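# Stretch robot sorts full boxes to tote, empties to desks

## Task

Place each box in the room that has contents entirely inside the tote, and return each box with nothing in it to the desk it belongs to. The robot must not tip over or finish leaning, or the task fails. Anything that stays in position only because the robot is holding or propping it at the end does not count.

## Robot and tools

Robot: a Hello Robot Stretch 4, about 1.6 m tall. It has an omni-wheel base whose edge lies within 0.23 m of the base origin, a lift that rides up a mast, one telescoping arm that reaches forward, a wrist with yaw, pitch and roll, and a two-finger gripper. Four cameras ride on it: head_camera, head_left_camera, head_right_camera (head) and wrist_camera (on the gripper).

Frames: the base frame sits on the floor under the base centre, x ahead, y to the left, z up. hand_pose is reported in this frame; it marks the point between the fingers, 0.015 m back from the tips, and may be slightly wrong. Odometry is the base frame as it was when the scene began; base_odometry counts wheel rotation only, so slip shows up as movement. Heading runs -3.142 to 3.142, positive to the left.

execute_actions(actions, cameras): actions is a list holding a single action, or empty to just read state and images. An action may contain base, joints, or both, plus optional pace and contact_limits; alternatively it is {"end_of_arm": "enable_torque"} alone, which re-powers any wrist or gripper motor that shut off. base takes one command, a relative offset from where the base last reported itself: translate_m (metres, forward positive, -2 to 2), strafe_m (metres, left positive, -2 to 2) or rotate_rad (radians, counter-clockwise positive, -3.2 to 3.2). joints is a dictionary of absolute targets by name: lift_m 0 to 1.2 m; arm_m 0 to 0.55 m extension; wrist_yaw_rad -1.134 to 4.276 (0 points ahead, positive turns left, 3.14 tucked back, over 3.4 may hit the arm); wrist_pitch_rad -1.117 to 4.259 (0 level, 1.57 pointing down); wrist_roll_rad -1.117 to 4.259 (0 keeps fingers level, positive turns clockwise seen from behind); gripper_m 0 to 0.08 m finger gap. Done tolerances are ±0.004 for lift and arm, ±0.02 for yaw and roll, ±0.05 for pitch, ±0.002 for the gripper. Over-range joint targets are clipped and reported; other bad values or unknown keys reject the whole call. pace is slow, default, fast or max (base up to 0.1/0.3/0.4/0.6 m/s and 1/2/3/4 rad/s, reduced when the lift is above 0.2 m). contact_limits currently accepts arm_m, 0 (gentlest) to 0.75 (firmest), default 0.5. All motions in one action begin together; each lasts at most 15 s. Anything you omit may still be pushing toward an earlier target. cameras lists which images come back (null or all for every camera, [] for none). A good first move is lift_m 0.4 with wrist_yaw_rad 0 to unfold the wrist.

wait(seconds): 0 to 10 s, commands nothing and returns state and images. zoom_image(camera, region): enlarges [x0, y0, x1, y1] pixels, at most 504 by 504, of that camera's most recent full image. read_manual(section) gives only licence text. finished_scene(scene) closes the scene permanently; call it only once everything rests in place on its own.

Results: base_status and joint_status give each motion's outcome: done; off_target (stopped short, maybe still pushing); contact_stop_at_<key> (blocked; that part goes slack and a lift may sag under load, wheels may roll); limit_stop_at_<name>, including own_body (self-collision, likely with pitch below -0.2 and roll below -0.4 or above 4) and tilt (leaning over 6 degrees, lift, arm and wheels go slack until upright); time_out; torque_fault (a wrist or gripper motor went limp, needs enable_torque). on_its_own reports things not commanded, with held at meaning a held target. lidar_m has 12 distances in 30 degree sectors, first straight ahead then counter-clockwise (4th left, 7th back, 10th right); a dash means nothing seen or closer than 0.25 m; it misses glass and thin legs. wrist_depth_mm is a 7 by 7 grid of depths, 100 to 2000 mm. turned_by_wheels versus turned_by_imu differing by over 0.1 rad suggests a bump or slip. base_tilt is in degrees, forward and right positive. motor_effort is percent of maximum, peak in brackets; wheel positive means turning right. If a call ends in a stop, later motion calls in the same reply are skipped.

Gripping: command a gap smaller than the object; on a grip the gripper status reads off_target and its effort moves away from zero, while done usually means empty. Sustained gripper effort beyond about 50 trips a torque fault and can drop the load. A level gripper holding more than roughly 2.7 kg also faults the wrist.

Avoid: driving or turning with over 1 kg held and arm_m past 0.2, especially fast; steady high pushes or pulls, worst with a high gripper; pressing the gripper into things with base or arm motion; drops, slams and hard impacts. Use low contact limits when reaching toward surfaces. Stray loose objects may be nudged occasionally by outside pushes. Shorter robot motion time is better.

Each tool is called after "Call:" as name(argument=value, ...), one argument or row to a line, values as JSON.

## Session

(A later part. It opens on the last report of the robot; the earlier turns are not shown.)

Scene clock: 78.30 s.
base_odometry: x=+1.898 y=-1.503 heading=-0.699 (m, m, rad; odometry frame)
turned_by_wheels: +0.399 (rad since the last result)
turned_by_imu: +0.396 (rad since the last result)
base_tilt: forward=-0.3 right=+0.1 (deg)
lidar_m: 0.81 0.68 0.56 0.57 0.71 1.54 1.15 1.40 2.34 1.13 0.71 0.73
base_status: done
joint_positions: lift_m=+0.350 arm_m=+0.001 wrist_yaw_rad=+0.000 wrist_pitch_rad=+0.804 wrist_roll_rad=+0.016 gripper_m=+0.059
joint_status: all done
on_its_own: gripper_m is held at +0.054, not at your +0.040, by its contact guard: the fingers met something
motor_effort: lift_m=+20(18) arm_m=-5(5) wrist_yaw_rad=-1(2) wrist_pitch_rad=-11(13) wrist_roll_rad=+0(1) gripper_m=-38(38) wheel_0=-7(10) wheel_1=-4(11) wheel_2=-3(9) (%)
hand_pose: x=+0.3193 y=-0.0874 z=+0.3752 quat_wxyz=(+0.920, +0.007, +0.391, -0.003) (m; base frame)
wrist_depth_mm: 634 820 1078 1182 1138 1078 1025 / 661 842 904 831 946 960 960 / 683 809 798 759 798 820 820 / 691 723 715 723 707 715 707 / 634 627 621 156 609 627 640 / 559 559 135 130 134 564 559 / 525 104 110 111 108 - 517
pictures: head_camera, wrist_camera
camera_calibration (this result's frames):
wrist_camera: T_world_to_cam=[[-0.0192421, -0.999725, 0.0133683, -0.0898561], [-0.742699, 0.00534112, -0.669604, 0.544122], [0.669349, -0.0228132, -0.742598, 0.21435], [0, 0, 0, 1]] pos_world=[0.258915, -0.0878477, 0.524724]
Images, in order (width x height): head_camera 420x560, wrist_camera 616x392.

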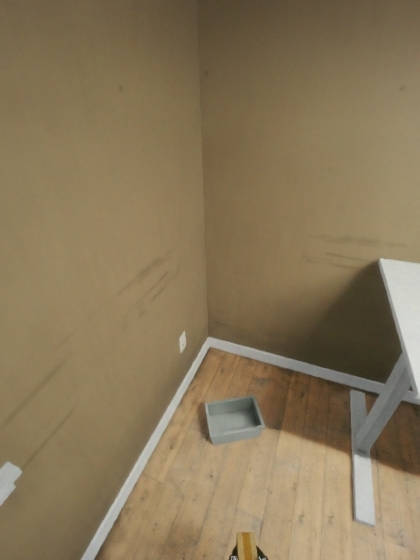

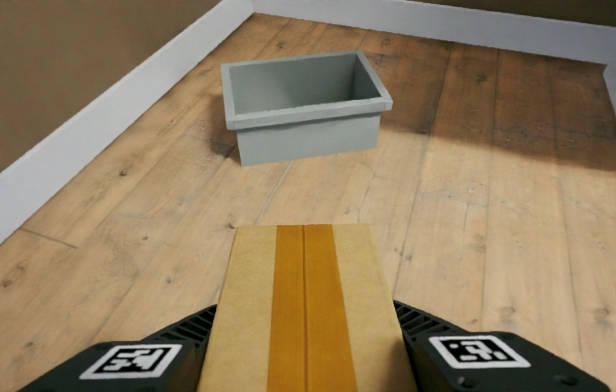

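Call:
execute_actions(
  actions=[
    {"base":{"translate_m":0.4},"joints":{"wrist_pitch_rad":1.1,"wrist_yaw_rad":0.22}},
  ],
  cameras=["head_camera","wrist_camera"],
)

Scene clock: 85.10 s.
base_odometry: x=+2.204 y=-1.760 heading=-0.698 (m, m, rad; odometry frame)
turned_by_wheels: +0.001 (rad since the last result)
turned_by_imu: +0.001 (rad since the last result)
base_tilt: forward=-0.3 right=+0.1 (deg)
lidar_m: 0.39 0.52 0.46 0.47 0.56 1.13 1.56 1.90 2.47 0.49 0.52 0.45
base_status: done
joint_positions: lift_m=+0.350 arm_m=+0.001 wrist_yaw_rad=+0.220 wrist_pitch_rad=+1.102 wrist_roll_rad=+0.016 gripper_m=+0.059
joint_status: all done
on_its_own: gripper_m is held at +0.054, not at your +0.040, by its contact guard: the fingers met something
motor_effort: lift_m=+20(20) arm_m=-4(4) wrist_yaw_rad=-1(4) wrist_pitch_rad=-9(10) wrist_roll_rad=+0(1) gripper_m=-38(38) wheel_0=+5(11) wheel_1=+5(9) wheel_2=-3(13) (%)
hand_pose: x=+0.2845 y=-0.0643 z=+0.3385 quat_wxyz=(+0.847, -0.051, +0.521, +0.089) (m; base frame)
wrist_depth_mm: 449 549 676 699 699 699 699 / 484 585 640 512 525 627 634 / 508 580 591 574 569 539 591 / 539 549 539 549 544 492 549 / 517 521 508 156 500 512 512 / 488 484 135 130 134 488 488 / 462 104 110 111 108 - 462
pictures: head_camera, wrist_camera
camera_calibration (this result's frames):
wrist_camera: T_world_to_cam=[[0.204071, -0.978782, 0.0184709, -0.130891], [-0.886189, -0.192717, -0.421342, 0.437563], [0.415961, 0.069615, -0.906714, 0.344521], [0, 0, 0, 1]] pos_world=[0.271168, -0.0677718, 0.499163]
Images, in order (width x height): head_camera 420x560, wrist_camera 616x392.

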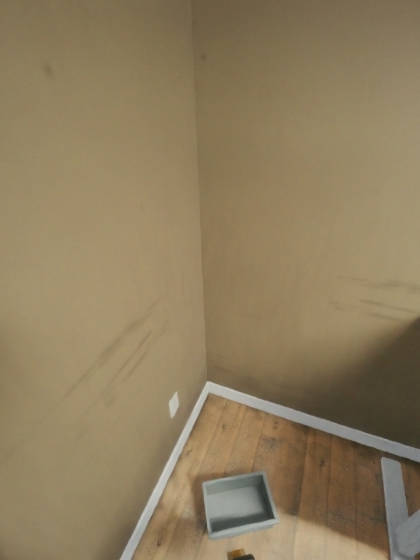

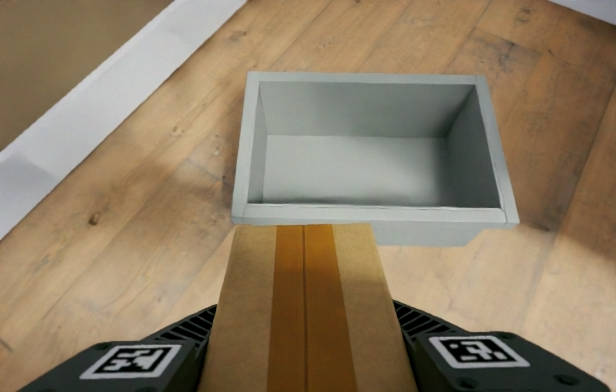

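Call:
execute_actions(
  actions=[
    {"base":{"strafe_m":0.04},"joints":{"arm_m":0.25}},
  ],
  cameras=[],
)

Call:
execute_actions(
  actions=[
    {"joints":{"lift_m":0.13}},
  ],
  cameras=["head_camera","wrist_camera"],
)

Scene clock: 89.13 s.
base_odometry: x=+2.230 y=-1.729 heading=-0.698 (m, m, rad; odometry frame)
turned_by_wheels: +0.000 (rad since the last result)
turned_by_imu: +0.000 (rad since the last result)
base_tilt: forward=-0.4 right=+0.2 (deg)
lidar_m: 0.40 0.49 0.42 0.43 0.51 1.07 1.57 1.87 2.50 0.53 0.55 0.42
base_status: done
joint_positions: lift_m=+0.350 arm_m=+0.249 wrist_yaw_rad=+0.220 wrist_pitch_rad=+1.102 wrist_roll_rad=+0.016 gripper_m=+0.059
joint_status: all done
on_its_own: gripper_m is held at +0.054, not at your +0.040, by its contact guard: the fingers met something
motor_effort: lift_m=+20(20) arm_m=+5(6) wrist_yaw_rad=-1(1) wrist_pitch_rad=-6(8) wrist_roll_rad=+0(0) gripper_m=-38(38) wheel_0=-4(12) wheel_1=+5(14) wheel_2=+0(1) (%)
hand_pose: x=+0.5328 y=-0.0643 z=+0.3385 quat_wxyz=(+0.847, -0.051, +0.521, +0.089) (m; base frame)
wrist_depth_mm: 327 399 521 676 676 609 554 / 349 436 559 640 634 640 603 / 375 477 580 591 585 585 585 / 410 517 554 549 539 549 549 / 430 504 504 156 508 512 508 / 473 480 135 129 134 410 480 / 459 105 110 111 108 - 455
pictures: none
No camera images: the call's "cameras" was empty. Leave "cameras" out to get every camera's image.

Scene clock: 91.13 s.
base_odometry: x=+2.230 y=-1.729 heading=-0.698 (m, m, rad; odometry frame)
turned_by_wheels: +0.000 (rad since the last result)
turned_by_imu: +0.000 (rad since the last result)
base_tilt: forward=-0.3 right=+0.2 (deg)
lidar_m: 0.59 0.46 0.41 0.43 0.52 1.06 1.57 1.88 2.53 0.55 0.58 0.44
base_status: not commanded
joint_positions: lift_m=+0.130 arm_m=+0.249 wrist_yaw_rad=+0.220 wrist_pitch_rad=+1.103 wrist_roll_rad=+0.016 gripper_m=+0.059
joint_status: all done
on_its_own: gripper_m is held at +0.054, not at your +0.040, by its contact guard: the fingers met something
motor_effort: lift_m=+20(20) arm_m=+5(5) wrist_yaw_rad=+0(1) wrist_pitch_rad=-6(9) wrist_roll_rad=+0(0) gripper_m=-38(38) wheel_0=-4(4) wheel_1=+5(5) wheel_2=+0(0) (%)
hand_pose: x=+0.5328 y=-0.0643 z=+0.1185 quat_wxyz=(+0.847, -0.051, +0.521, +0.089) (m; base frame)
wrist_depth_mm: 312 373 384 382 387 387 384 / 334 355 353 353 353 355 353 / 327 322 184 184 329 327 327 / 304 186 208 205 203 200 200 / 285 172 224 156 263 276 274 / 267 161 135 130 134 264 265 / 253 105 110 111 108 - 255
pictures: head_camera, wrist_camera
camera_calibration (this result's frames):
wrist_camera: T_world_to_cam=[[0.204103, -0.978775, 0.0184718, -0.177525], [-0.8862, -0.192749, -0.421305, 0.564976], [0.415923, 0.06962, -0.906731, 0.0418085], [0, 0, 0, 1]] pos_world=[0.519526, -0.0677689, 0.279216]
Images, in order (width x height): head_camera 420x560, wrist_camera 616x392.

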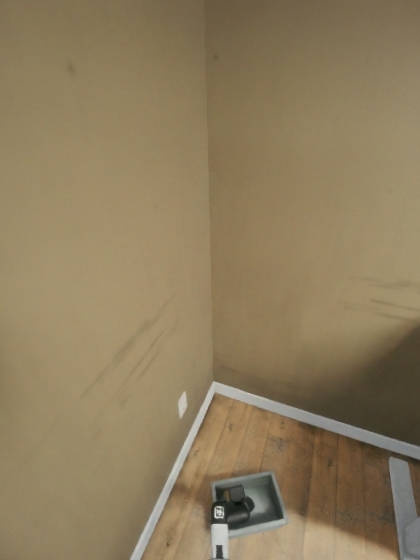

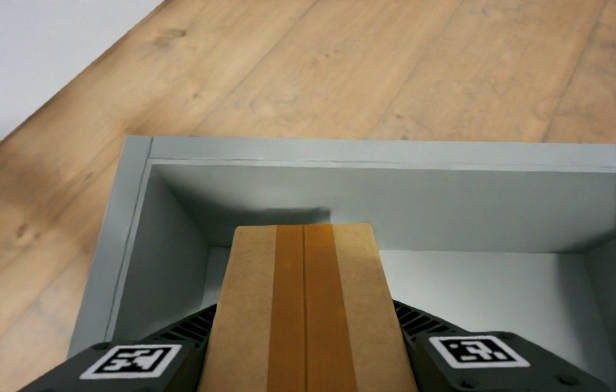

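Call:
execute_actions(
  actions=[
    {"base":{"strafe_m":-0.008},"joints":{"arm_m":0.232}},
  ],
  cameras=[],
)

Call:
execute_actions(
  actions=[
    {"joints":{"lift_m":0.085},"pace":"slow","contact_limits":{}},
  ],
  cameras=["wrist_camera"],
)

Scene clock: 93.87 s.
base_odometry: x=+2.225 y=-1.735 heading=-0.698 (m, m, rad; odometry frame)
turned_by_wheels: +0.000 (rad since the last result)
turned_by_imu: +0.000 (rad since the last result)
base_tilt: forward=-0.3 right=+0.0 (deg)
lidar_m: 0.57 0.49 0.44 0.44 0.53 1.06 1.55 1.90 2.52 0.53 0.59 0.50
base_status: done
joint_positions: lift_m=+0.130 arm_m=+0.233 wrist_yaw_rad=+0.220 wrist_pitch_rad=+1.103 wrist_roll_rad=+0.016 gripper_m=+0.059
joint_status: all done
on_its_own: gripper_m is held at +0.054, not at your +0.040, by its contact guard: the fingers met something
motor_effort: lift_m=+20(20) arm_m=-5(6) wrist_yaw_rad=+0(1) wrist_pitch_rad=-7(8) wrist_roll_rad=+0(0) gripper_m=-38(39) wheel_0=+5(10) wheel_1=-6(9) wheel_2=+0(1) (%)
hand_pose: x=+0.5165 y=-0.0644 z=+0.1185 quat_wxyz=(+0.847, -0.051, +0.521, +0.089) (m; base frame)
wrist_depth_mm: 325 377 384 387 384 384 387 / 342 355 353 355 353 355 351 / 329 190 191 190 190 189 190 / 304 182 247 245 243 240 237 / 285 171 238 156 279 282 278 / 265 172 135 130 134 265 264 / 252 105 110 111 108 - 255
pictures: none
No camera images: the call's "cameras" was empty. Leave "cameras" out to get every camera's image.

action 0: "contact_limits" must be an object like {"arm_m": 0.15}; or leave it out

Call:
execute_actions(
  actions=[
    {"joints":{"lift_m":0.085},"pace":"slow"},
  ],
  cameras=["wrist_camera"],
)

Scene clock: 98.23 s.
base_odometry: x=+2.225 y=-1.735 heading=-0.698 (m, m, rad; odometry frame)
turned_by_wheels: +0.000 (rad since the last result)
turned_by_imu: +0.000 (rad since the last result)
base_tilt: forward=-0.3 right=+0.1 (deg)
lidar_m: 0.57 0.50 0.42 0.44 0.52 1.05 1.56 1.88 2.53 0.55 0.57 0.51
base_status: not commanded
joint_positions: lift_m=+0.085 arm_m=+0.233 wrist_yaw_rad=+0.220 wrist_pitch_rad=+1.103 wrist_roll_rad=+0.016 gripper_m=+0.059
joint_status: all done
on_its_own: gripper_m is held at +0.054, not at your +0.040, by its contact guard: the fingers met something
motor_effort: lift_m=+20(17) arm_m=-5(5) wrist_yaw_rad=-1(0) wrist_pitch_rad=-8(9) wrist_roll_rad=-1(0) gripper_m=-38(38) wheel_0=+4(4) wheel_1=-5(6) wheel_2=+0(0) (%)
hand_pose: x=+0.5165 y=-0.0644 z=+0.0735 quat_wxyz=(+0.847, -0.051, +0.521, +0.089) (m; base frame)
wrist_depth_mm: 312 322 320 322 322 322 322 / 291 151 155 154 153 152 152 / 132 170 191 189 189 186 185 / 125 171 245 245 243 240 238 / 117 171 232 156 232 236 236 / 115 172 135 130 134 220 220 / 110 104 110 111 108 - -
pictures: wrist_camera
camera_calibration (this result's frames):
wrist_camera: T_world_to_cam=[[0.203853, -0.978827, 0.0184738, -0.173268], [-0.886307, -0.192533, -0.421178, 0.531593], [0.415817, 0.0694848, -0.90679, 0.00785116], [0, 0, 0, 1]] pos_world=[0.503211, -0.0677955, 0.234216]
Images, in order (width x height): wrist_camera 616x392.

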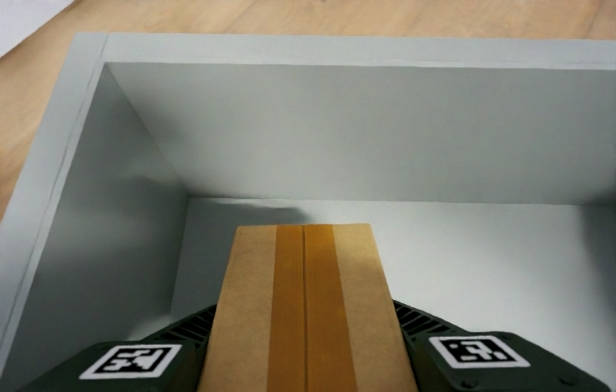

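Call:
execute_actions(
  actions=[
    {"joints":{"lift_m":0.07},"pace":"slow"},
  ],
  cameras=[],
)

Call:
execute_actions(
  actions=[
    {"joints":{"gripper_m":0.075},"pace":"slow"},
  ],
  cameras=["wrist_camera"],
)

Call:
execute_actions(
  actions=[
    {"joints":{"lift_m":0.3}},
  ],
  cameras=["wrist_camera"],
)

Scene clock: 100.47 s.
base_odometry: x=+2.225 y=-1.735 heading=-0.698 (m, m, rad; odometry frame)
turned_by_wheels: +0.000 (rad since the last result)
turned_by_imu: +0.000 (rad since the last result)
base_tilt: forward=-0.3 right=+0.2 (deg)
lidar_m: 0.57 0.50 0.42 0.44 0.49 1.07 1.58 1.89 2.52 0.55 0.57 0.50
base_status: not commanded
joint_positions: lift_m=+0.070 arm_m=+0.233 wrist_yaw_rad=+0.220 wrist_pitch_rad=+1.103 wrist_roll_rad=+0.016 gripper_m=+0.059
joint_status: all done
on_its_own: gripper_m is held at +0.054, not at your +0.040, by its contact guard: the fingers met something
motor_effort: lift_m=+20(19) arm_m=-5(5) wrist_yaw_rad=+0(0) wrist_pitch_rad=-6(9) wrist_roll_rad=+0(1) gripper_m=-38(38) wheel_0=+5(4) wheel_1=-5(5) wheel_2=+1(0) (%)
hand_pose: x=+0.5165 y=-0.0644 z=+0.0585 quat_wxyz=(+0.847, -0.051, +0.521, +0.089) (m; base frame)
wrist_depth_mm: 138 136 135 135 135 135 135 / 125 150 156 154 153 152 151 / 116 169 191 189 187 186 185 / 114 170 233 232 229 229 228 / 115 171 216 156 216 220 220 / 115 172 135 130 134 206 206 / 110 105 110 111 108 - -
pictures: none
No camera images: the call's "cameras" was empty. Leave "cameras" out to get every camera's image.

Scene clock: 101.47 s.
base_odometry: x=+2.225 y=-1.735 heading=-0.698 (m, m, rad; odometry frame)
turned_by_wheels: +0.000 (rad since the last result)
turned_by_imu: +0.000 (rad since the last result)
base_tilt: forward=-0.4 right=+0.1 (deg)
lidar_m: 0.54 0.49 0.42 0.45 0.52 1.07 1.55 1.88 2.53 0.54 0.55 0.52
base_status: not commanded
joint_positions: lift_m=+0.070 arm_m=+0.233 wrist_yaw_rad=+0.220 wrist_pitch_rad=+1.102 wrist_roll_rad=+0.016 gripper_m=+0.075
joint_status: all done
motor_effort: lift_m=+19(20) arm_m=-5(5) wrist_yaw_rad=-1(0) wrist_pitch_rad=-5(7) wrist_roll_rad=+0(0) gripper_m=+2(34) wheel_0=+5(5) wheel_1=-5(6) wheel_2=+0(1) (%)
hand_pose: x=+0.5167 y=-0.0643 z=+0.0586 quat_wxyz=(+0.847, -0.051, +0.521, +0.089) (m; base frame)
wrist_depth_mm: 139 137 136 137 137 136 136 / 125 150 154 153 152 151 151 / 118 169 190 188 187 185 184 / 114 170 232 230 229 230 230 / 115 171 221 220 221 221 221 / 115 161 160 158 160 207 206 / 106 107 147 149 147 103 -
pictures: wrist_camera
camera_calibration (this result's frames):
wrist_camera: T_world_to_cam=[[0.203933, -0.978811, 0.018458, -0.173017], [-0.885861, -0.192527, -0.422118, 0.525323], [0.416727, 0.0697325, -0.906353, -0.00621853], [0, 0, 0, 1]] pos_world=[0.503238, -0.0677788, 0.219306]
Images, in order (width x height): wrist_camera 616x392.

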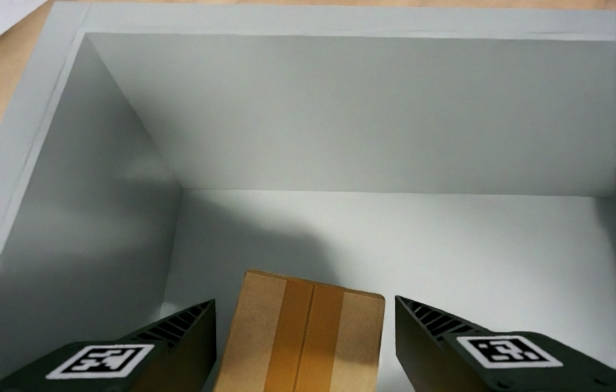

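Scene clock: 103.50 s.
base_odometry: x=+2.225 y=-1.735 heading=-0.698 (m, m, rad; odometry frame)
turned_by_wheels: +0.000 (rad since the last result)
turned_by_imu: +0.000 (rad since the last result)
base_tilt: forward=-0.3 right=+0.1 (deg)
lidar_m: 0.40 0.48 0.42 0.44 0.53 1.04 1.57 1.90 2.53 0.52 0.58 0.48
base_status: not commanded
joint_positions: lift_m=+0.300 arm_m=+0.233 wrist_yaw_rad=+0.220 wrist_pitch_rad=+1.102 wrist_roll_rad=+0.016 gripper_m=+0.075
joint_status: all done
motor_effort: lift_m=+23(23) arm_m=-5(5) wrist_yaw_rad=+0(0) wrist_pitch_rad=-3(4) wrist_roll_rad=-1(0) gripper_m=+2(2) wheel_0=+5(5) wheel_1=-6(5) wheel_2=+0(0) (%)
hand_pose: x=+0.5167 y=-0.0643 z=+0.2883 quat_wxyz=(+0.847, -0.051, +0.521, +0.089) (m; base frame)
wrist_depth_mm: 336 415 521 621 634 603 559 / 364 452 559 580 574 574 580 / 392 480 530 535 539 535 535 / 407 488 496 492 496 496 492 / 445 462 397 375 368 362 459 / 436 436 399 430 424 397 424 / 415 107 345 364 397 104 -
pictures: wrist_camera
camera_calibration (this result's frames):
wrist_camera: T_world_to_cam=[[0.203932, -0.978811, 0.0184574, -0.177257], [-0.885849, -0.192524, -0.422145, 0.622304], [0.416753, 0.0697383, -0.906341, 0.201983], [0, 0, 0, 1]] pos_world=[0.503239, -0.0677786, 0.44904]
Images, in order (width x height): wrist_camera 616x392.

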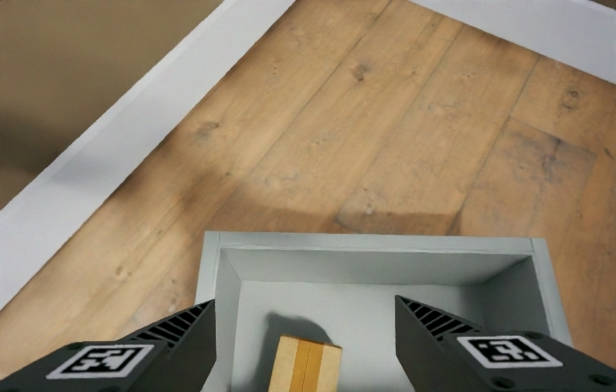

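Call:
execute_actions(
  actions=[
    {"base":{"translate_m":-0.44},"joints":{"arm_m":0.0,"lift_m":1.1,"wrist_yaw_rad":0,"wrist_pitch_rad":0.9,"gripper_m":0.08}},
  ],
  cameras=[],
)

Call:
execute_actions(
  actions=[
    {"base":{"strafe_m":-0.91}},
  ],
  cameras=["head_camera","wrist_camera"],
)

Scene clock: 111.47 s.
base_odometry: x=+1.888 y=-1.452 heading=-0.699 (m, m, rad; odometry frame)
turned_by_wheels: -0.001 (rad since the last result)
turned_by_imu: -0.001 (rad since the last result)
base_tilt: forward=-0.3 right=+0.1 (deg)
lidar_m: 0.93 0.66 0.56 0.56 0.70 1.50 1.11 1.35 2.35 1.21 0.75 0.76
base_status: done
joint_positions: lift_m=+1.100 arm_m=+0.001 wrist_yaw_rad=+0.000 wrist_pitch_rad=+0.902 wrist_roll_rad=+0.016 gripper_m=+0.080
joint_status: all done
motor_effort: lift_m=+23(24) arm_m=-5(6) wrist_yaw_rad=-1(6) wrist_pitch_rad=-6(8) wrist_roll_rad=+0(0) gripper_m=+2(2) wheel_0=-5(10) wheel_1=-5(13) wheel_2=+2(12) (%)
hand_pose: x=+0.3036 y=-0.0874 z=+1.1112 quat_wxyz=(+0.900, +0.007, +0.436, -0.004) (m; base frame)
wrist_depth_mm: 634 809 1138 1366 1308 1182 1098 / 654 854 1229 1576 1430 1308 1229 / 683 904 1336 1756 1576 1464 1366 / 715 946 1464 1576 1618 1537 1281 / 759 1025 1430 1430 1430 1430 1397 / 788 1025 1308 1308 1281 1308 1308 / 741 108 1160 1205 1160 103 -
pictures: none
No camera images: the call's "cameras" was empty. Leave "cameras" out to get every camera's image.

Scene clock: 115.83 s.
base_odometry: x=+1.303 y=-2.149 heading=-0.699 (m, m, rad; odometry frame)
turned_by_wheels: +0.000 (rad since the last result)
turned_by_imu: -0.001 (rad since the last result)
base_tilt: forward=-0.3 right=+0.1 (deg)
lidar_m: 0.35 0.47 1.23 1.40 1.80 1.38 1.40 1.66 1.50 0.67 0.41 0.36
base_status: done
joint_positions: lift_m=+1.100 arm_m=+0.001 wrist_yaw_rad=+0.000 wrist_pitch_rad=+0.902 wrist_roll_rad=+0.016 gripper_m=+0.080
joint_status: not commanded
motor_effort: lift_m=+22(23) arm_m=-5(5) wrist_yaw_rad=+0(0) wrist_pitch_rad=-6(5) wrist_roll_rad=-1(0) gripper_m=+2(1) wheel_0=+3(13) wheel_1=-4(13) wheel_2=+1(1) (%)
hand_pose: x=+0.3036 y=-0.0874 z=+1.1112 quat_wxyz=(+0.900, +0.007, +0.436, -0.004) (m; base frame)
wrist_depth_mm: 1308 585 591 554 585 585 585 / 508 504 508 504 504 508 504 / 445 442 442 442 442 442 442 / 394 394 397 397 397 394 394 / 1308 364 355 357 355 355 355 / 1308 1336 336 330 319 325 325 / 1205 108 1138 1205 310 103 -
pictures: head_camera, wrist_camera
camera_calibration (this result's frames):
wrist_camera: T_world_to_cam=[[-0.0179563, -0.999723, 0.015197, -0.102437], [-0.804706, 0.00542935, -0.593649, 0.959776], [0.593402, -0.0228889, -0.804581, 0.863381], [0, 0, 0, 1]] pos_world=[0.258166, -0.0878578, 1.26599]
Images, in order (width x height): head_camera 420x560, wrist_camera 616x392.

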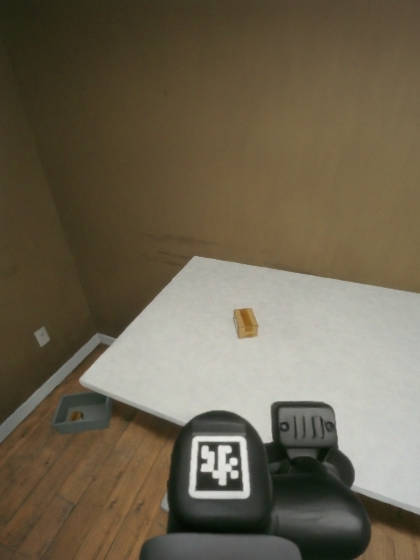

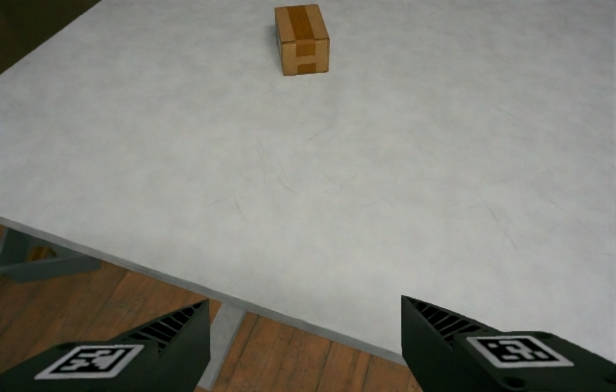

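Call:
execute_actions(
  actions=[
    {"joints":{"arm_m":0.425,"lift_m":1.05}},
  ],
  cameras=["wrist_camera"],
)

Scene clock: 119.63 s.
base_odometry: x=+1.303 y=-2.149 heading=-0.699 (m, m, rad; odometry frame)
turned_by_wheels: +0.000 (rad since the last result)
turned_by_imu: +0.000 (rad since the last result)
base_tilt: forward=-0.3 right=+0.0 (deg)
lidar_m: 0.37 0.46 1.24 1.41 1.82 1.37 1.39 1.67 1.49 0.66 0.41 0.36
base_status: not commanded
joint_positions: lift_m=+1.050 arm_m=+0.424 wrist_yaw_rad=+0.000 wrist_pitch_rad=+0.902 wrist_roll_rad=+0.016 gripper_m=+0.080
joint_status: all done
motor_effort: lift_m=+19(21) arm_m=+5(5) wrist_yaw_rad=-2(1) wrist_pitch_rad=-4(4) wrist_roll_rad=+0(0) gripper_m=+2(1) wheel_0=+3(3) wheel_1=-4(4) wheel_2=+0(0) (%)
hand_pose: x=+0.7270 y=-0.0874 z=+1.0616 quat_wxyz=(+0.900, +0.007, +0.436, -0.003) (m; base frame)
wrist_depth_mm: 759 488 492 492 492 477 452 / 831 424 418 424 424 421 421 / 370 370 370 368 370 366 370 / 330 330 330 329 327 332 327 / 298 298 296 297 297 296 297 / 271 270 266 218 265 270 270 / 253 107 208 201 204 103 -
pictures: wrist_camera
camera_calibration (this result's frames):
wrist_camera: T_world_to_cam=[[-0.017774, -0.999727, 0.0151917, -0.0941831], [-0.804531, 0.00527904, -0.593887, 1.27112], [0.593644, -0.022778, -0.804405, 0.571869], [0, 0, 0, 1]] pos_world=[0.681494, -0.0878416, 1.21635]
Images, in order (width x height): wrist_camera 616x392.

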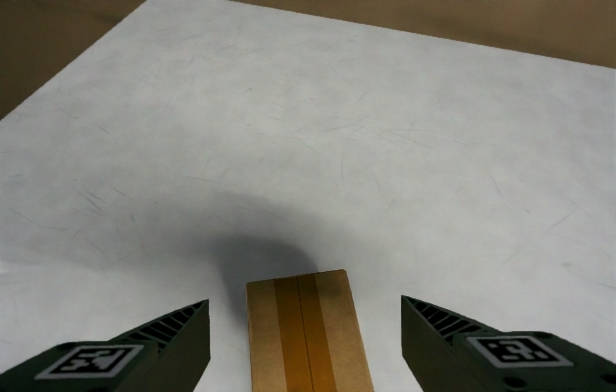

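Call:
execute_actions(
  actions=[
    {"joints":{"arm_m":0.436,"lift_m":0.97},"pace":"slow"},
  ],
  cameras=["wrist_camera"],
)

Call:
execute_actions(
  actions=[
    {"joints":{"gripper_m":0.04}},
  ],
  cameras=["wrist_camera"],
)

Call:
execute_actions(
  actions=[
    {"joints":{"lift_m":1.05}},
  ],
  cameras=[],
)

Call:
execute_actions(
  actions=[
    {"joints":{"wrist_pitch_rad":0.0}},
  ],
  cameras=["wrist_camera","head_camera"],
)

Scene clock: 122.87 s.
base_odometry: x=+1.303 y=-2.149 heading=-0.699 (m, m, rad; odometry frame)
turned_by_wheels: +0.000 (rad since the last result)
turned_by_imu: +0.000 (rad since the last result)
base_tilt: forward=-0.3 right=+0.2 (deg)
lidar_m: 0.37 0.44 1.25 1.39 1.81 1.38 1.39 1.68 1.50 0.65 0.41 0.35
base_status: not commanded
joint_positions: lift_m=+0.970 arm_m=+0.435 wrist_yaw_rad=+0.000 wrist_pitch_rad=+0.902 wrist_roll_rad=+0.016 gripper_m=+0.080
joint_status: all done
motor_effort: lift_m=+18(17) arm_m=+5(5) wrist_yaw_rad=+0(1) wrist_pitch_rad=-4(4) wrist_roll_rad=+0(0) gripper_m=+2(2) wheel_0=+3(3) wheel_1=-4(4) wheel_2=+0(0) (%)
hand_pose: x=+0.7380 y=-0.0874 z=+0.9816 quat_wxyz=(+0.900, +0.007, +0.436, -0.003) (m; base frame)
wrist_depth_mm: 342 342 340 338 340 338 338 / 293 293 294 294 293 294 293 / 257 258 256 257 256 257 257 / 229 229 229 229 228 229 229 / 207 206 156 150 202 206 206 / 187 187 141 136 141 188 187 / 175 108 129 125 125 103 -
pictures: wrist_camera
camera_calibration (this result's frames):
wrist_camera: T_world_to_cam=[[-0.017812, -0.999726, 0.0151918, -0.09275], [-0.804531, 0.00530955, -0.593887, 1.23243], [0.593643, -0.0228006, -0.804405, 0.501011], [0, 0, 0, 1]] pos_world=[0.692457, -0.0878449, 1.13635]
Images, in order (width x height): wrist_camera 616x392.

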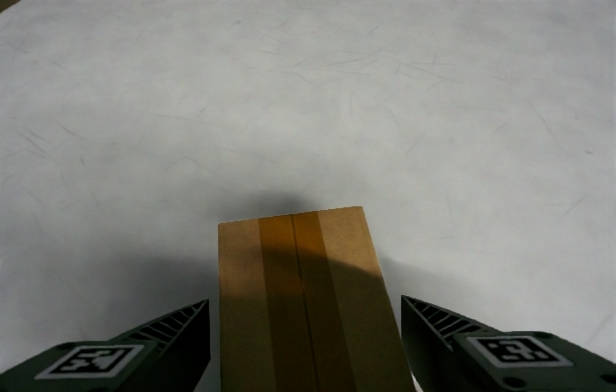

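Scene clock: 123.87 s.
base_odometry: x=+1.303 y=-2.149 heading=-0.699 (m, m, rad; odometry frame)
turned_by_wheels: +0.000 (rad since the last result)
turned_by_imu: +0.000 (rad since the last result)
base_tilt: forward=-0.3 right=+0.1 (deg)
lidar_m: 0.35 0.46 1.22 1.41 1.78 1.38 1.39 1.67 1.51 0.65 0.41 0.35
base_status: not commanded
joint_positions: lift_m=+0.970 arm_m=+0.435 wrist_yaw_rad=+0.000 wrist_pitch_rad=+0.902 wrist_roll_rad=+0.016 gripper_m=+0.059
joint_status: gripper_m off_target (ended at +0.059, target +0.040)
on_its_own: gripper_m is held at +0.054, not at your +0.040, by its contact guard: the fingers met something
motor_effort: lift_m=+18(19) arm_m=+5(5) wrist_yaw_rad=-1(1) wrist_pitch_rad=-5(6) wrist_roll_rad=+0(0) gripper_m=-38(36) wheel_0=+2(3) wheel_1=-4(4) wheel_2=+0(0) (%)
hand_pose: x=+0.7380 y=-0.0874 z=+0.9816 quat_wxyz=(+0.900, +0.007, +0.436, -0.003) (m; base frame)
wrist_depth_mm: 343 342 342 340 340 340 340 / 294 296 294 293 293 293 293 / 257 257 256 257 256 256 256 / 230 229 229 229 229 228 229 / 207 206 198 150 202 206 206 / 188 189 139 136 138 187 186 / 176 105 122 125 123 - -
pictures: wrist_camera
camera_calibration (this result's frames):
wrist_camera: T_world_to_cam=[[-0.017774, -0.999727, 0.0151811, -0.0927606], [-0.804545, 0.00528582, -0.593869, 1.23243], [0.593626, -0.0227693, -0.804419, 0.501031], [0, 0, 0, 1]] pos_world=[0.692471, -0.0878415, 1.13635]
Images, in order (width x height): wrist_camera 616x392.

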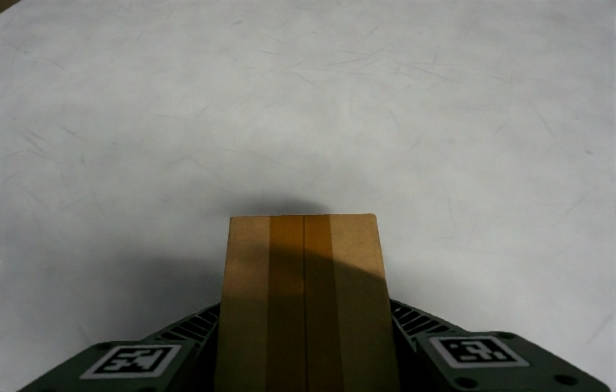

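Scene clock: 125.20 s.
base_odometry: x=+1.303 y=-2.149 heading=-0.699 (m, m, rad; odometry frame)
turned_by_wheels: +0.000 (rad since the last result)
turned_by_imu: +0.000 (rad since the last result)
base_tilt: forward=-0.3 right=+0.2 (deg)
lidar_m: 0.36 0.44 1.26 1.42 1.79 1.38 1.39 1.65 1.49 0.68 0.40 0.34
base_status: not commanded
joint_positions: lift_m=+1.050 arm_m=+0.435 wrist_yaw_rad=+0.000 wrist_pitch_rad=+0.903 wrist_roll_rad=+0.016 gripper_m=+0.059
joint_status: all done
on_its_own: gripper_m is held at +0.054, not at your +0.040, by its contact guard: the fingers met something
motor_effort: lift_m=+24(24) arm_m=+5(5) wrist_yaw_rad=-1(1) wrist_pitch_rad=-9(11) wrist_roll_rad=+0(0) gripper_m=-38(38) wheel_0=+3(3) wheel_1=-4(4) wheel_2=+1(0) (%)
hand_pose: x=+0.7377 y=-0.0874 z=+1.0609 quat_wxyz=(+0.900, +0.007, +0.436, -0.003) (m; base frame)
wrist_depth_mm: 741 484 480 484 484 469 442 / 798 415 415 418 413 415 415 / 366 368 364 366 364 364 364 / 327 327 327 327 325 325 325 / 294 294 283 150 289 294 293 / 268 267 139 136 139 268 267 / 250 105 122 125 123 - 254
pictures: none
No camera images: the call's "cameras" was empty. Leave "cameras" out to get every camera's image.

Scene clock: 126.27 s.
base_odometry: x=+1.303 y=-2.149 heading=-0.699 (m, m, rad; odometry frame)
turned_by_wheels: +0.000 (rad since the last result)
turned_by_imu: +0.000 (rad since the last result)
base_tilt: forward=-0.3 right=+0.1 (deg)
lidar_m: 0.33 0.47 1.25 1.42 1.82 1.36 1.41 1.62 1.49 0.67 0.39 0.36
base_status: not commanded
joint_positions: lift_m=+1.050 arm_m=+0.435 wrist_yaw_rad=+0.000 wrist_pitch_rad=+0.006 wrist_roll_rad=+0.016 gripper_m=+0.059
joint_status: all done
on_its_own: gripper_m is held at +0.054, not at your +0.040, by its contact guard: the fingers met something
motor_effort: lift_m=+24(24) arm_m=+5(5) wrist_yaw_rad=-1(0) wrist_pitch_rad=-15(20) wrist_roll_rad=+0(0) gripper_m=-39(38) wheel_0=+3(3) wheel_1=-4(4) wheel_2=+0(0) (%)
hand_pose: x=+0.8187 y=-0.0874 z=+1.2267 quat_wxyz=(+1.000, +0.008, +0.003, +0.000) (m; base frame)
wrist_depth_mm: 723 647 591 539 500 469 436 / 723 654 597 544 504 466 442 / 732 654 591 549 508 473 442 / 732 654 603 544 504 473 442 / 723 661 603 150 500 473 445 / 732 668 139 136 138 477 442 / 759 104 122 125 123 - 439
pictures: head_camera, wrist_camera
camera_calibration (this result's frames):
wrist_camera: T_world_to_cam=[[-0.0230546, -0.999724, -0.00453088, -0.0665614], [-0.0391886, 0.00543231, -0.999217, 1.31359], [0.998966, -0.022859, -0.039303, -0.620205], [0, 0, 0, 1]] pos_world=[0.669507, -0.0878561, 1.28788]
Images, in order (width x height): head_camera 420x560, wrist_camera 616x392.

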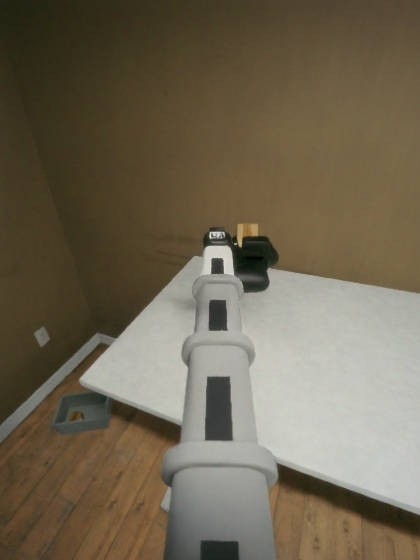

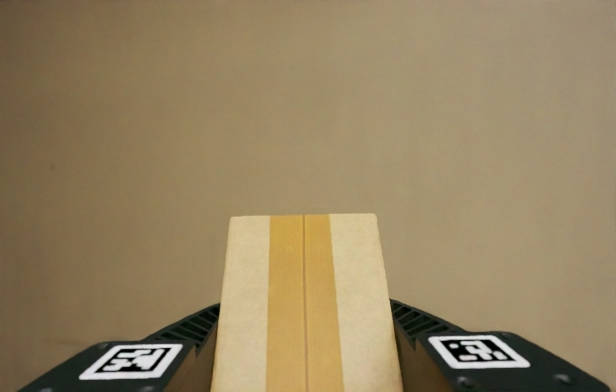

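Call:
execute_actions(
  actions=[
    {"joints":{"arm_m":0.0}},
  ],
  cameras=[],
)

Call:
execute_actions(
  actions=[
    {"base":{"strafe_m":0.83},"joints":{"lift_m":0.5}},
  ],
  cameras=[],
)

Call:
execute_actions(
  actions=[
    {"base":{"translate_m":0.44},"joints":{"lift_m":0.35,"wrist_pitch_rad":1.1,"wrist_yaw_rad":0.22}},
  ],
  cameras=["wrist_camera","head_camera"],
)

Scene clock: 130.23 s.
base_odometry: x=+1.303 y=-2.149 heading=-0.699 (m, m, rad; odometry frame)
turned_by_wheels: +0.000 (rad since the last result)
turned_by_imu: +0.000 (rad since the last result)
base_tilt: forward=-0.3 right=+0.0 (deg)
lidar_m: 0.36 0.46 1.21 1.43 1.83 1.40 1.39 1.69 1.49 0.66 0.38 0.35
base_status: not commanded
joint_positions: lift_m=+1.050 arm_m=+0.001 wrist_yaw_rad=+0.000 wrist_pitch_rad=+0.005 wrist_roll_rad=+0.016 gripper_m=+0.059
joint_status: all done
on_its_own: gripper_m is held at +0.054, not at your +0.040, by its contact guard: the fingers met something
motor_effort: lift_m=+24(24) arm_m=-5(6) wrist_yaw_rad=-1(1) wrist_pitch_rad=-14(17) wrist_roll_rad=-1(1) gripper_m=-38(38) wheel_0=+3(3) wheel_1=-4(4) wheel_2=+0(0) (%)
hand_pose: x=+0.3844 y=-0.0875 z=+1.2268 quat_wxyz=(+1.000, +0.008, +0.003, +0.000) (m; base frame)
wrist_depth_mm: 1281 1182 1078 960 878 831 788 / 1255 1182 1060 976 904 842 768 / 1281 1182 1078 991 904 820 778 / 1308 1160 1078 960 904 854 788 / 1336 1182 1078 150 891 854 788 / 1308 1182 139 136 138 854 798 / 1336 105 122 125 123 - 778
pictures: none
No camera images: the call's "cameras" was empty. Leave "cameras" out to get every camera's image.

Scene clock: 134.33 s.
base_odometry: x=+1.837 y=-1.514 heading=-0.699 (m, m, rad; odometry frame)
turned_by_wheels: +0.000 (rad since the last result)
turned_by_imu: +0.000 (rad since the last result)
base_tilt: forward=-0.3 right=+0.0 (deg)
lidar_m: 0.85 0.77 0.62 0.64 0.81 1.70 1.11 1.37 2.28 1.16 0.75 0.68
base_status: done
joint_positions: lift_m=+0.500 arm_m=+0.001 wrist_yaw_rad=+0.000 wrist_pitch_rad=+0.005 wrist_roll_rad=+0.016 gripper_m=+0.059
joint_status: all done
on_its_own: gripper_m is held at +0.054, not at your +0.040, by its contact guard: the fingers met something
motor_effort: lift_m=+20(23) arm_m=-5(5) wrist_yaw_rad=-1(1) wrist_pitch_rad=-14(15) wrist_roll_rad=+0(1) gripper_m=-38(38) wheel_0=-3(12) wheel_1=+4(13) wheel_2=+0(1) (%)
hand_pose: x=+0.3844 y=-0.0874 z=+0.6771 quat_wxyz=(+1.000, +0.008, +0.003, +0.000) (m; base frame)
wrist_depth_mm: 707 904 1255 1281 1205 1118 1025 / 707 917 1205 1255 1205 1118 1025 / 707 891 1255 1281 1182 1118 1042 / 691 878 1182 1308 1182 1118 1042 / 699 891 1060 150 1182 1138 1042 / 699 904 139 136 138 1118 1060 / 683 105 122 125 123 - 1025
pictures: none
No camera images: the call's "cameras" was empty. Leave "cameras" out to get every camera's image.

Scene clock: 137.27 s.
base_odometry: x=+2.174 y=-1.796 heading=-0.698 (m, m, rad; odometry frame)
turned_by_wheels: +0.001 (rad since the last result)
turned_by_imu: +0.002 (rad since the last result)
base_tilt: forward=-0.3 right=+0.2 (deg)
lidar_m: 0.41 0.55 0.50 0.52 0.62 1.21 1.56 1.91 2.44 0.48 0.47 0.47
base_status: done
joint_positions: lift_m=+0.350 arm_m=+0.001 wrist_yaw_rad=+0.220 wrist_pitch_rad=+1.102 wrist_roll_rad=+0.016 gripper_m=+0.059
joint_status: all done
on_its_own: gripper_m is held at +0.054, not at your +0.040, by its contact guard: the fingers met something
motor_effort: lift_m=+20(20) arm_m=-4(5) wrist_yaw_rad=+0(6) wrist_pitch_rad=-6(11) wrist_roll_rad=+0(0) gripper_m=-38(37) wheel_0=+6(10) wheel_1=+5(9) wheel_2=-2(13) (%)
hand_pose: x=+0.2844 y=-0.0644 z=+0.3385 quat_wxyz=(+0.847, -0.051, +0.521, +0.089) (m; base frame)
wrist_depth_mm: 500 585 691 699 691 699 691 / 525 621 544 521 521 640 640 / 559 585 569 580 569 580 591 / 554 554 466 496 549 544 554 / 517 517 504 150 500 517 521 / 484 484 139 136 138 488 488 / 466 105 122 125 123 - 459
pictures: head_camera, wrist_camera
camera_calibration (this result's frames):
wrist_camera: T_world_to_cam=[[0.203988, -0.978799, 0.0184642, -0.130871], [-0.886212, -0.19264, -0.421329, 0.437558], [0.415953, 0.0695828, -0.90672, 0.344555], [0, 0, 0, 1]] pos_world=[0.271146, -0.0677799, 0.499187]
Images, in order (width x height): head_camera 420x560, wrist_camera 616x392.

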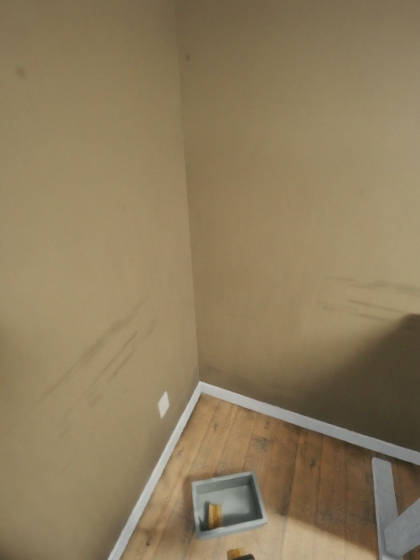

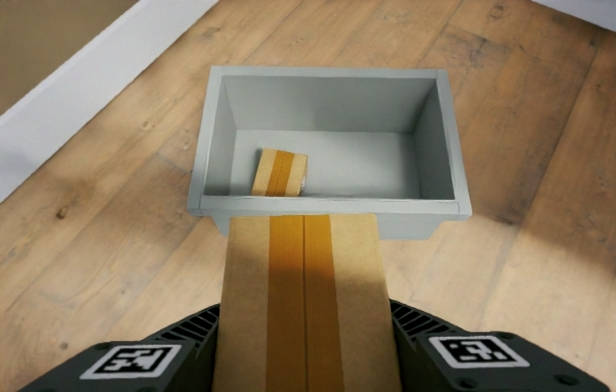

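Call:
execute_actions(
  actions=[
    {"base":{"strafe_m":-0.088},"joints":{"arm_m":0.245}},
  ],
  cameras=[],
)

Call:
execute_actions(
  actions=[
    {"joints":{"lift_m":0.15}},
  ],
  cameras=["wrist_camera","head_camera"],
)

Scene clock: 141.50 s.
base_odometry: x=+2.117 y=-1.864 heading=-0.698 (m, m, rad; odometry frame)
turned_by_wheels: +0.000 (rad since the last result)
turned_by_imu: +0.000 (rad since the last result)
base_tilt: forward=-0.4 right=+0.1 (deg)
lidar_m: 0.41 0.46 0.58 0.61 0.70 1.52 1.59 1.96 2.38 0.36 0.37 0.75
base_status: done
joint_positions: lift_m=+0.350 arm_m=+0.244 wrist_yaw_rad=+0.220 wrist_pitch_rad=+1.102 wrist_roll_rad=+0.016 gripper_m=+0.059
joint_status: all done
on_its_own: gripper_m is held at +0.054, not at your +0.040, by its contact guard: the fingers met something
motor_effort: lift_m=+20(20) arm_m=+5(5) wrist_yaw_rad=-1(1) wrist_pitch_rad=-6(7) wrist_roll_rad=+0(0) gripper_m=-38(38) wheel_0=+4(13) wheel_1=-5(13) wheel_2=+0(1) (%)
hand_pose: x=+0.5279 y=-0.0643 z=+0.3385 quat_wxyz=(+0.847, -0.051, +0.521, +0.089) (m; base frame)
wrist_depth_mm: 488 591 676 683 627 554 496 / 521 621 640 634 640 615 539 / 549 591 591 591 591 591 585 / 544 549 549 549 549 544 549 / 500 421 397 149 508 512 517 / 399 473 139 136 138 484 480 / 364 104 122 125 123 - 459
pictures: none
No camera images: the call's "cameras" was empty. Leave "cameras" out to get every camera's image.

Scene clock: 143.43 s.
base_odometry: x=+2.117 y=-1.864 heading=-0.698 (m, m, rad; odometry frame)
turned_by_wheels: +0.000 (rad since the last result)
turned_by_imu: +0.000 (rad since the last result)
base_tilt: forward=-0.4 right=+0.2 (deg)
lidar_m: 0.43 0.43 0.56 0.60 0.72 1.49 1.56 1.96 2.37 0.40 0.39 0.75
base_status: not commanded
joint_positions: lift_m=+0.151 arm_m=+0.244 wrist_yaw_rad=+0.218 wrist_pitch_rad=+1.096 wrist_roll_rad=+0.016 gripper_m=+0.059
joint_status: all done
on_its_own: gripper_m is held at +0.054, not at your +0.040, by its contact guard: the fingers met something
motor_effort: lift_m=+5(20) arm_m=+5(5) wrist_yaw_rad=+5(5) wrist_pitch_rad=+13(13) wrist_roll_rad=+0(1) gripper_m=-37(38) wheel_0=+4(4) wheel_1=-5(5) wheel_2=+0(0) (%)
hand_pose: x=+0.5289 y=-0.0643 z=+0.1404 quat_wxyz=(+0.849, -0.050, +0.518, +0.089) (m; base frame)
wrist_depth_mm: 433 436 439 436 442 439 439 / 399 399 402 402 404 402 404 / 228 227 227 228 370 370 370 / 281 278 260 244 340 343 345 / 314 314 306 141 310 319 322 / 247 294 135 132 135 300 300 / 234 105 123 125 123 - 289
pictures: head_camera, wrist_camera
camera_calibration (this result's frames):
wrist_camera: T_world_to_cam=[[0.202105, -0.979189, 0.0185262, -0.176089], [-0.883731, -0.19049, -0.427473, 0.570486], [0.422106, 0.0700224, -0.903838, 0.0596131], [0, 0, 0, 1]] pos_world=[0.514582, -0.0679268, 0.301011]
Images, in order (width x height): head_camera 420x560, wrist_camera 616x392.

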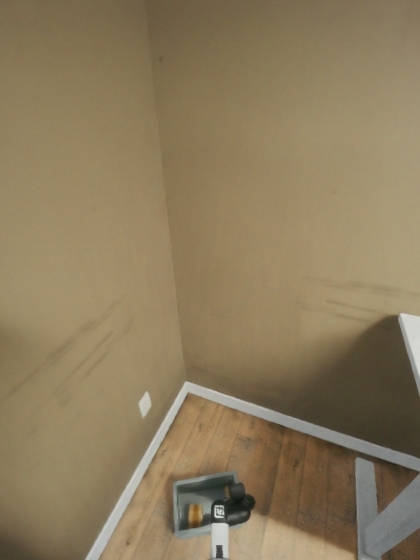

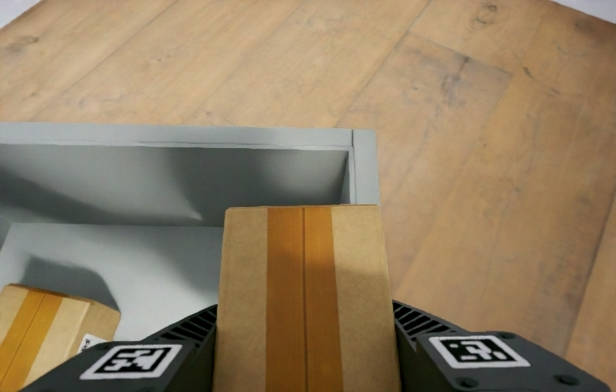

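Call:
execute_actions(
  actions=[
    {"joints":{"lift_m":0.21},"pace":"slow"},
  ],
  cameras=[],
)

Call:
execute_actions(
  actions=[
    {"base":{"strafe_m":0.055},"joints":{"arm_m":0.235}},
  ],
  cameras=["wrist_camera"],
)

Scene clock: 146.57 s.
base_odometry: x=+2.117 y=-1.864 heading=-0.698 (m, m, rad; odometry frame)
turned_by_wheels: +0.000 (rad since the last result)
turned_by_imu: +0.000 (rad since the last result)
base_tilt: forward=-0.3 right=+0.2 (deg)
lidar_m: 0.42 0.46 0.58 0.59 0.69 1.50 1.57 1.91 2.34 0.39 0.39 0.75
base_status: not commanded
joint_positions: lift_m=+0.210 arm_m=+0.244 wrist_yaw_rad=+0.220 wrist_pitch_rad=+1.102 wrist_roll_rad=+0.016 gripper_m=+0.059
joint_status: all done
on_its_own: gripper_m is held at +0.054, not at your +0.040, by its contact guard: the fingers met something
motor_effort: lift_m=+24(25) arm_m=+4(5) wrist_yaw_rad=-1(6) wrist_pitch_rad=-5(22) wrist_roll_rad=+1(3) gripper_m=-37(38) wheel_0=+4(4) wheel_1=-5(5) wheel_2=+0(1) (%)
hand_pose: x=+0.5280 y=-0.0643 z=+0.1981 quat_wxyz=(+0.847, -0.051, +0.521, +0.090) (m; base frame)
wrist_depth_mm: 477 496 492 496 496 492 480 / 459 459 455 455 459 455 455 / 424 421 427 424 421 424 421 / 297 293 274 267 392 394 392 / 355 359 355 141 357 366 370 / 319 338 135 133 134 345 343 / 283 105 123 125 123 - 332
pictures: none
No camera images: the call's "cameras" was empty. Leave "cameras" out to get every camera's image.

Scene clock: 147.73 s.
base_odometry: x=+2.152 y=-1.822 heading=-0.698 (m, m, rad; odometry frame)
turned_by_wheels: +0.000 (rad since the last result)
turned_by_imu: +0.000 (rad since the last result)
base_tilt: forward=-0.2 right=+0.1 (deg)
lidar_m: 0.47 0.44 0.53 0.54 0.65 1.38 1.57 1.92 2.40 0.39 0.43 0.87
base_status: done
joint_positions: lift_m=+0.210 arm_m=+0.236 wrist_yaw_rad=+0.220 wrist_pitch_rad=+1.103 wrist_roll_rad=+0.016 gripper_m=+0.059
joint_status: all done
on_its_own: gripper_m is held at +0.054, not at your +0.040, by its contact guard: the fingers met something
motor_effort: lift_m=+24(24) arm_m=-5(5) wrist_yaw_rad=-2(1) wrist_pitch_rad=-9(8) wrist_roll_rad=+0(1) gripper_m=-37(37) wheel_0=-4(11) wheel_1=+5(14) wheel_2=+0(1) (%)
hand_pose: x=+0.5195 y=-0.0644 z=+0.1981 quat_wxyz=(+0.847, -0.051, +0.521, +0.089) (m; base frame)
wrist_depth_mm: 430 488 496 492 496 496 488 / 445 459 459 455 455 459 452 / 424 424 421 421 421 421 421 / 276 291 272 266 267 394 394 / 279 362 353 141 249 364 366 / 279 332 135 132 134 340 345 / 268 104 123 125 123 - 332
pictures: wrist_camera
camera_calibration (this result's frames):
wrist_camera: T_world_to_cam=[[0.204499, -0.978688, 0.0186933, -0.176532], [-0.886155, -0.193209, -0.421188, 0.586646], [0.415824, 0.0695673, -0.906781, 0.119587], [0, 0, 0, 1]] pos_world=[0.506233, -0.0677442, 0.358828]
Images, in order (width x height): wrist_camera 616x392.

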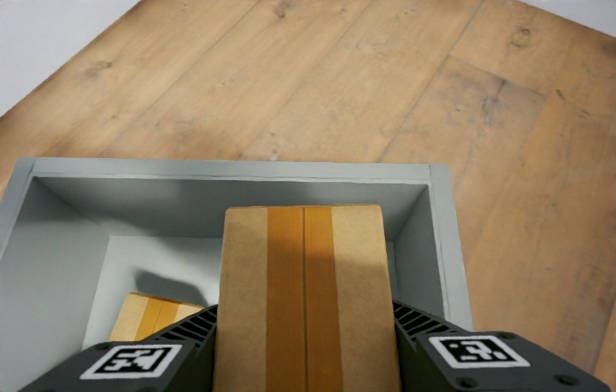

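Call:
execute_actions(
  actions=[
    {"base":{"strafe_m":-0.01},"joints":{"lift_m":0.12},"pace":"slow"},
  ],
  cameras=["wrist_camera"],
)

Scene clock: 151.13 s.
base_odometry: x=+2.146 y=-1.829 heading=-0.698 (m, m, rad; odometry frame)
turned_by_wheels: +0.000 (rad since the last result)
turned_by_imu: +0.000 (rad since the last result)
base_tilt: forward=-0.3 right=+0.1 (deg)
lidar_m: 0.58 0.43 0.53 0.56 0.66 1.40 1.58 1.92 2.39 0.42 0.41 0.87
base_status: done
joint_positions: lift_m=+0.120 arm_m=+0.236 wrist_yaw_rad=+0.220 wrist_pitch_rad=+1.103 wrist_roll_rad=+0.016 gripper_m=+0.059
joint_status: all done
on_its_own: gripper_m is held at +0.054, not at your +0.040, by its contact guard: the fingers met something
motor_effort: lift_m=+20(25) arm_m=-5(5) wrist_yaw_rad=-1(1) wrist_pitch_rad=-6(7) wrist_roll_rad=+1(1) gripper_m=-37(38) wheel_0=+6(7) wheel_1=-7(8) wheel_2=+0(0) (%)
hand_pose: x=+0.5195 y=-0.0644 z=+0.1085 quat_wxyz=(+0.847, -0.051, +0.521, +0.089) (m; base frame)
wrist_depth_mm: 370 370 370 370 370 370 368 / 192 191 190 190 189 329 340 / 228 227 224 223 220 184 315 / 279 283 277 258 257 168 294 / 267 273 265 142 218 155 274 / 207 211 134 133 134 153 255 / 196 104 123 125 123 - 247
pictures: wrist_camera
camera_calibration (this result's frames):
wrist_camera: T_world_to_cam=[[0.204486, -0.978691, 0.0186932, -0.174852], [-0.886158, -0.193197, -0.421188, 0.548905], [0.415825, 0.0695622, -0.906781, 0.038336], [0, 0, 0, 1]] pos_world=[0.50623, -0.0677454, 0.269223]
Images, in order (width x height): wrist_camera 616x392.

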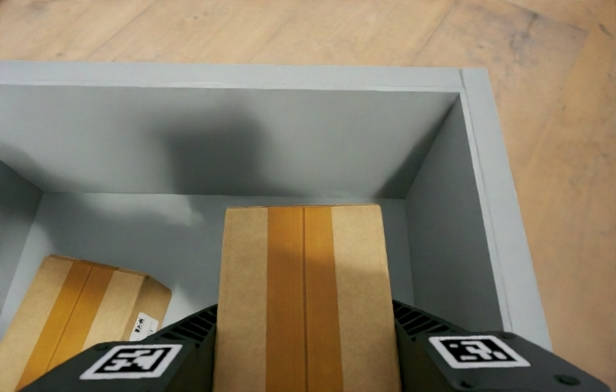

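Call:
execute_actions(
  actions=[
    {"joints":{"lift_m":0.066},"pace":"slow"},
  ],
  cameras=[],
)

Call:
execute_actions(
  actions=[
    {"joints":{"gripper_m":0.072},"pace":"slow"},
  ],
  cameras=["wrist_camera"],
)

Call:
execute_actions(
  actions=[
    {"joints":{"lift_m":0.3}},
  ],
  cameras=["wrist_camera"],
)

Scene clock: 153.67 s.
base_odometry: x=+2.146 y=-1.829 heading=-0.698 (m, m, rad; odometry frame)
turned_by_wheels: +0.000 (rad since the last result)
turned_by_imu: +0.000 (rad since the last result)
base_tilt: forward=-0.3 right=+0.1 (deg)
lidar_m: 0.46 0.43 0.55 0.56 0.66 1.38 1.57 1.93 2.39 0.42 0.42 0.86
base_status: not commanded
joint_positions: lift_m=+0.067 arm_m=+0.236 wrist_yaw_rad=+0.220 wrist_pitch_rad=+1.100 wrist_roll_rad=+0.017 gripper_m=+0.059
joint_status: all done
on_its_own: gripper_m is held at +0.054, not at your +0.040, by its contact guard: the fingers met something
motor_effort: lift_m=+14(19) arm_m=-5(5) wrist_yaw_rad=+0(1) wrist_pitch_rad=-1(7) wrist_roll_rad=-2(2) gripper_m=-38(38) wheel_0=+6(6) wheel_1=-8(7) wheel_2=+0(0) (%)
hand_pose: x=+0.5199 y=-0.0643 z=+0.0552 quat_wxyz=(+0.848, -0.050, +0.520, +0.089) (m; base frame)
wrist_depth_mm: 154 153 152 151 150 145 293 / 182 181 180 179 178 156 124 / 224 223 220 220 218 156 118 / 235 235 236 236 236 155 117 / 168 220 215 141 215 154 116 / 158 202 135 133 135 153 116 / 150 105 123 125 123 - -
pictures: none
No camera images: the call's "cameras" was empty. Leave "cameras" out to get every camera's image.

Scene clock: 154.60 s.
base_odometry: x=+2.146 y=-1.829 heading=-0.698 (m, m, rad; odometry frame)
turned_by_wheels: +0.000 (rad since the last result)
turned_by_imu: +0.000 (rad since the last result)
base_tilt: forward=-0.4 right=+0.1 (deg)
lidar_m: 0.58 0.43 0.55 0.56 0.64 1.38 1.58 1.94 2.41 0.40 0.41 0.83
base_status: not commanded
joint_positions: lift_m=+0.067 arm_m=+0.236 wrist_yaw_rad=+0.220 wrist_pitch_rad=+1.100 wrist_roll_rad=+0.017 gripper_m=+0.072
joint_status: all done
motor_effort: lift_m=+14(14) arm_m=-5(5) wrist_yaw_rad=-1(1) wrist_pitch_rad=+0(2) wrist_roll_rad=-2(2) gripper_m=+3(36) wheel_0=+6(6) wheel_1=-7(8) wheel_2=+1(0) (%)
hand_pose: x=+0.5200 y=-0.0642 z=+0.0552 quat_wxyz=(+0.848, -0.050, +0.520, +0.089) (m; base frame)
wrist_depth_mm: 154 153 152 151 150 145 293 / 182 181 180 179 177 157 125 / 224 222 220 219 217 156 118 / 235 235 235 236 236 155 117 / 167 220 220 168 218 154 116 / 157 195 160 157 157 142 116 / 150 103 147 148 145 103 -
pictures: wrist_camera
camera_calibration (this result's frames):
wrist_camera: T_world_to_cam=[[0.203569, -0.978891, 0.0181967, -0.173353], [-0.885219, -0.191966, -0.423717, 0.526654], [0.418266, 0.0701477, -0.905612, -0.0115162], [0, 0, 0, 1]] pos_world=[0.50631, -0.067786, 0.215877]
Images, in order (width x height): wrist_camera 616x392.

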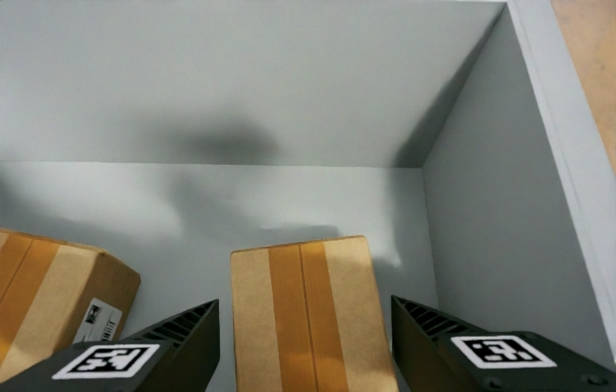

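Scene clock: 156.63 s.
base_odometry: x=+2.146 y=-1.829 heading=-0.698 (m, m, rad; odometry frame)
turned_by_wheels: +0.000 (rad since the last result)
turned_by_imu: +0.000 (rad since the last result)
base_tilt: forward=-0.2 right=+0.1 (deg)
lidar_m: 0.56 0.44 0.53 0.55 0.66 1.41 1.56 1.95 2.39 0.41 0.42 0.86
base_status: not commanded
joint_positions: lift_m=+0.300 arm_m=+0.236 wrist_yaw_rad=+0.220 wrist_pitch_rad=+1.101 wrist_roll_rad=+0.017 gripper_m=+0.072
joint_status: all done
motor_effort: lift_m=+22(23) arm_m=-5(5) wrist_yaw_rad=-1(1) wrist_pitch_rad=-4(3) wrist_roll_rad=-2(2) gripper_m=+3(2) wheel_0=+6(6) wheel_1=-8(8) wheel_2=+0(0) (%)
hand_pose: x=+0.5198 y=-0.0643 z=+0.2884 quat_wxyz=(+0.848, -0.050, +0.521, +0.089) (m; base frame)
wrist_depth_mm: 449 535 621 621 615 574 508 / 469 564 574 574 569 574 559 / 504 535 535 530 530 530 535 / 496 492 496 496 492 496 500 / 459 387 410 402 397 466 466 / 427 415 433 430 364 436 433 / 338 103 397 366 304 103 -
pictures: wrist_camera
camera_calibration (this result's frames):
wrist_camera: T_world_to_cam=[[0.203728, -0.978857, 0.0182463, -0.177686], [-0.885656, -0.19221, -0.422692, 0.625195], [0.417263, 0.0699545, -0.90609, 0.200418], [0, 0, 0, 1]] pos_world=[0.506281, -0.0677812, 0.449104]
Images, in order (width x height): wrist_camera 616x392.

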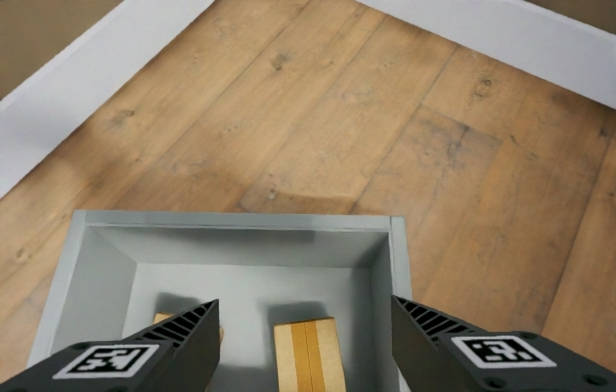

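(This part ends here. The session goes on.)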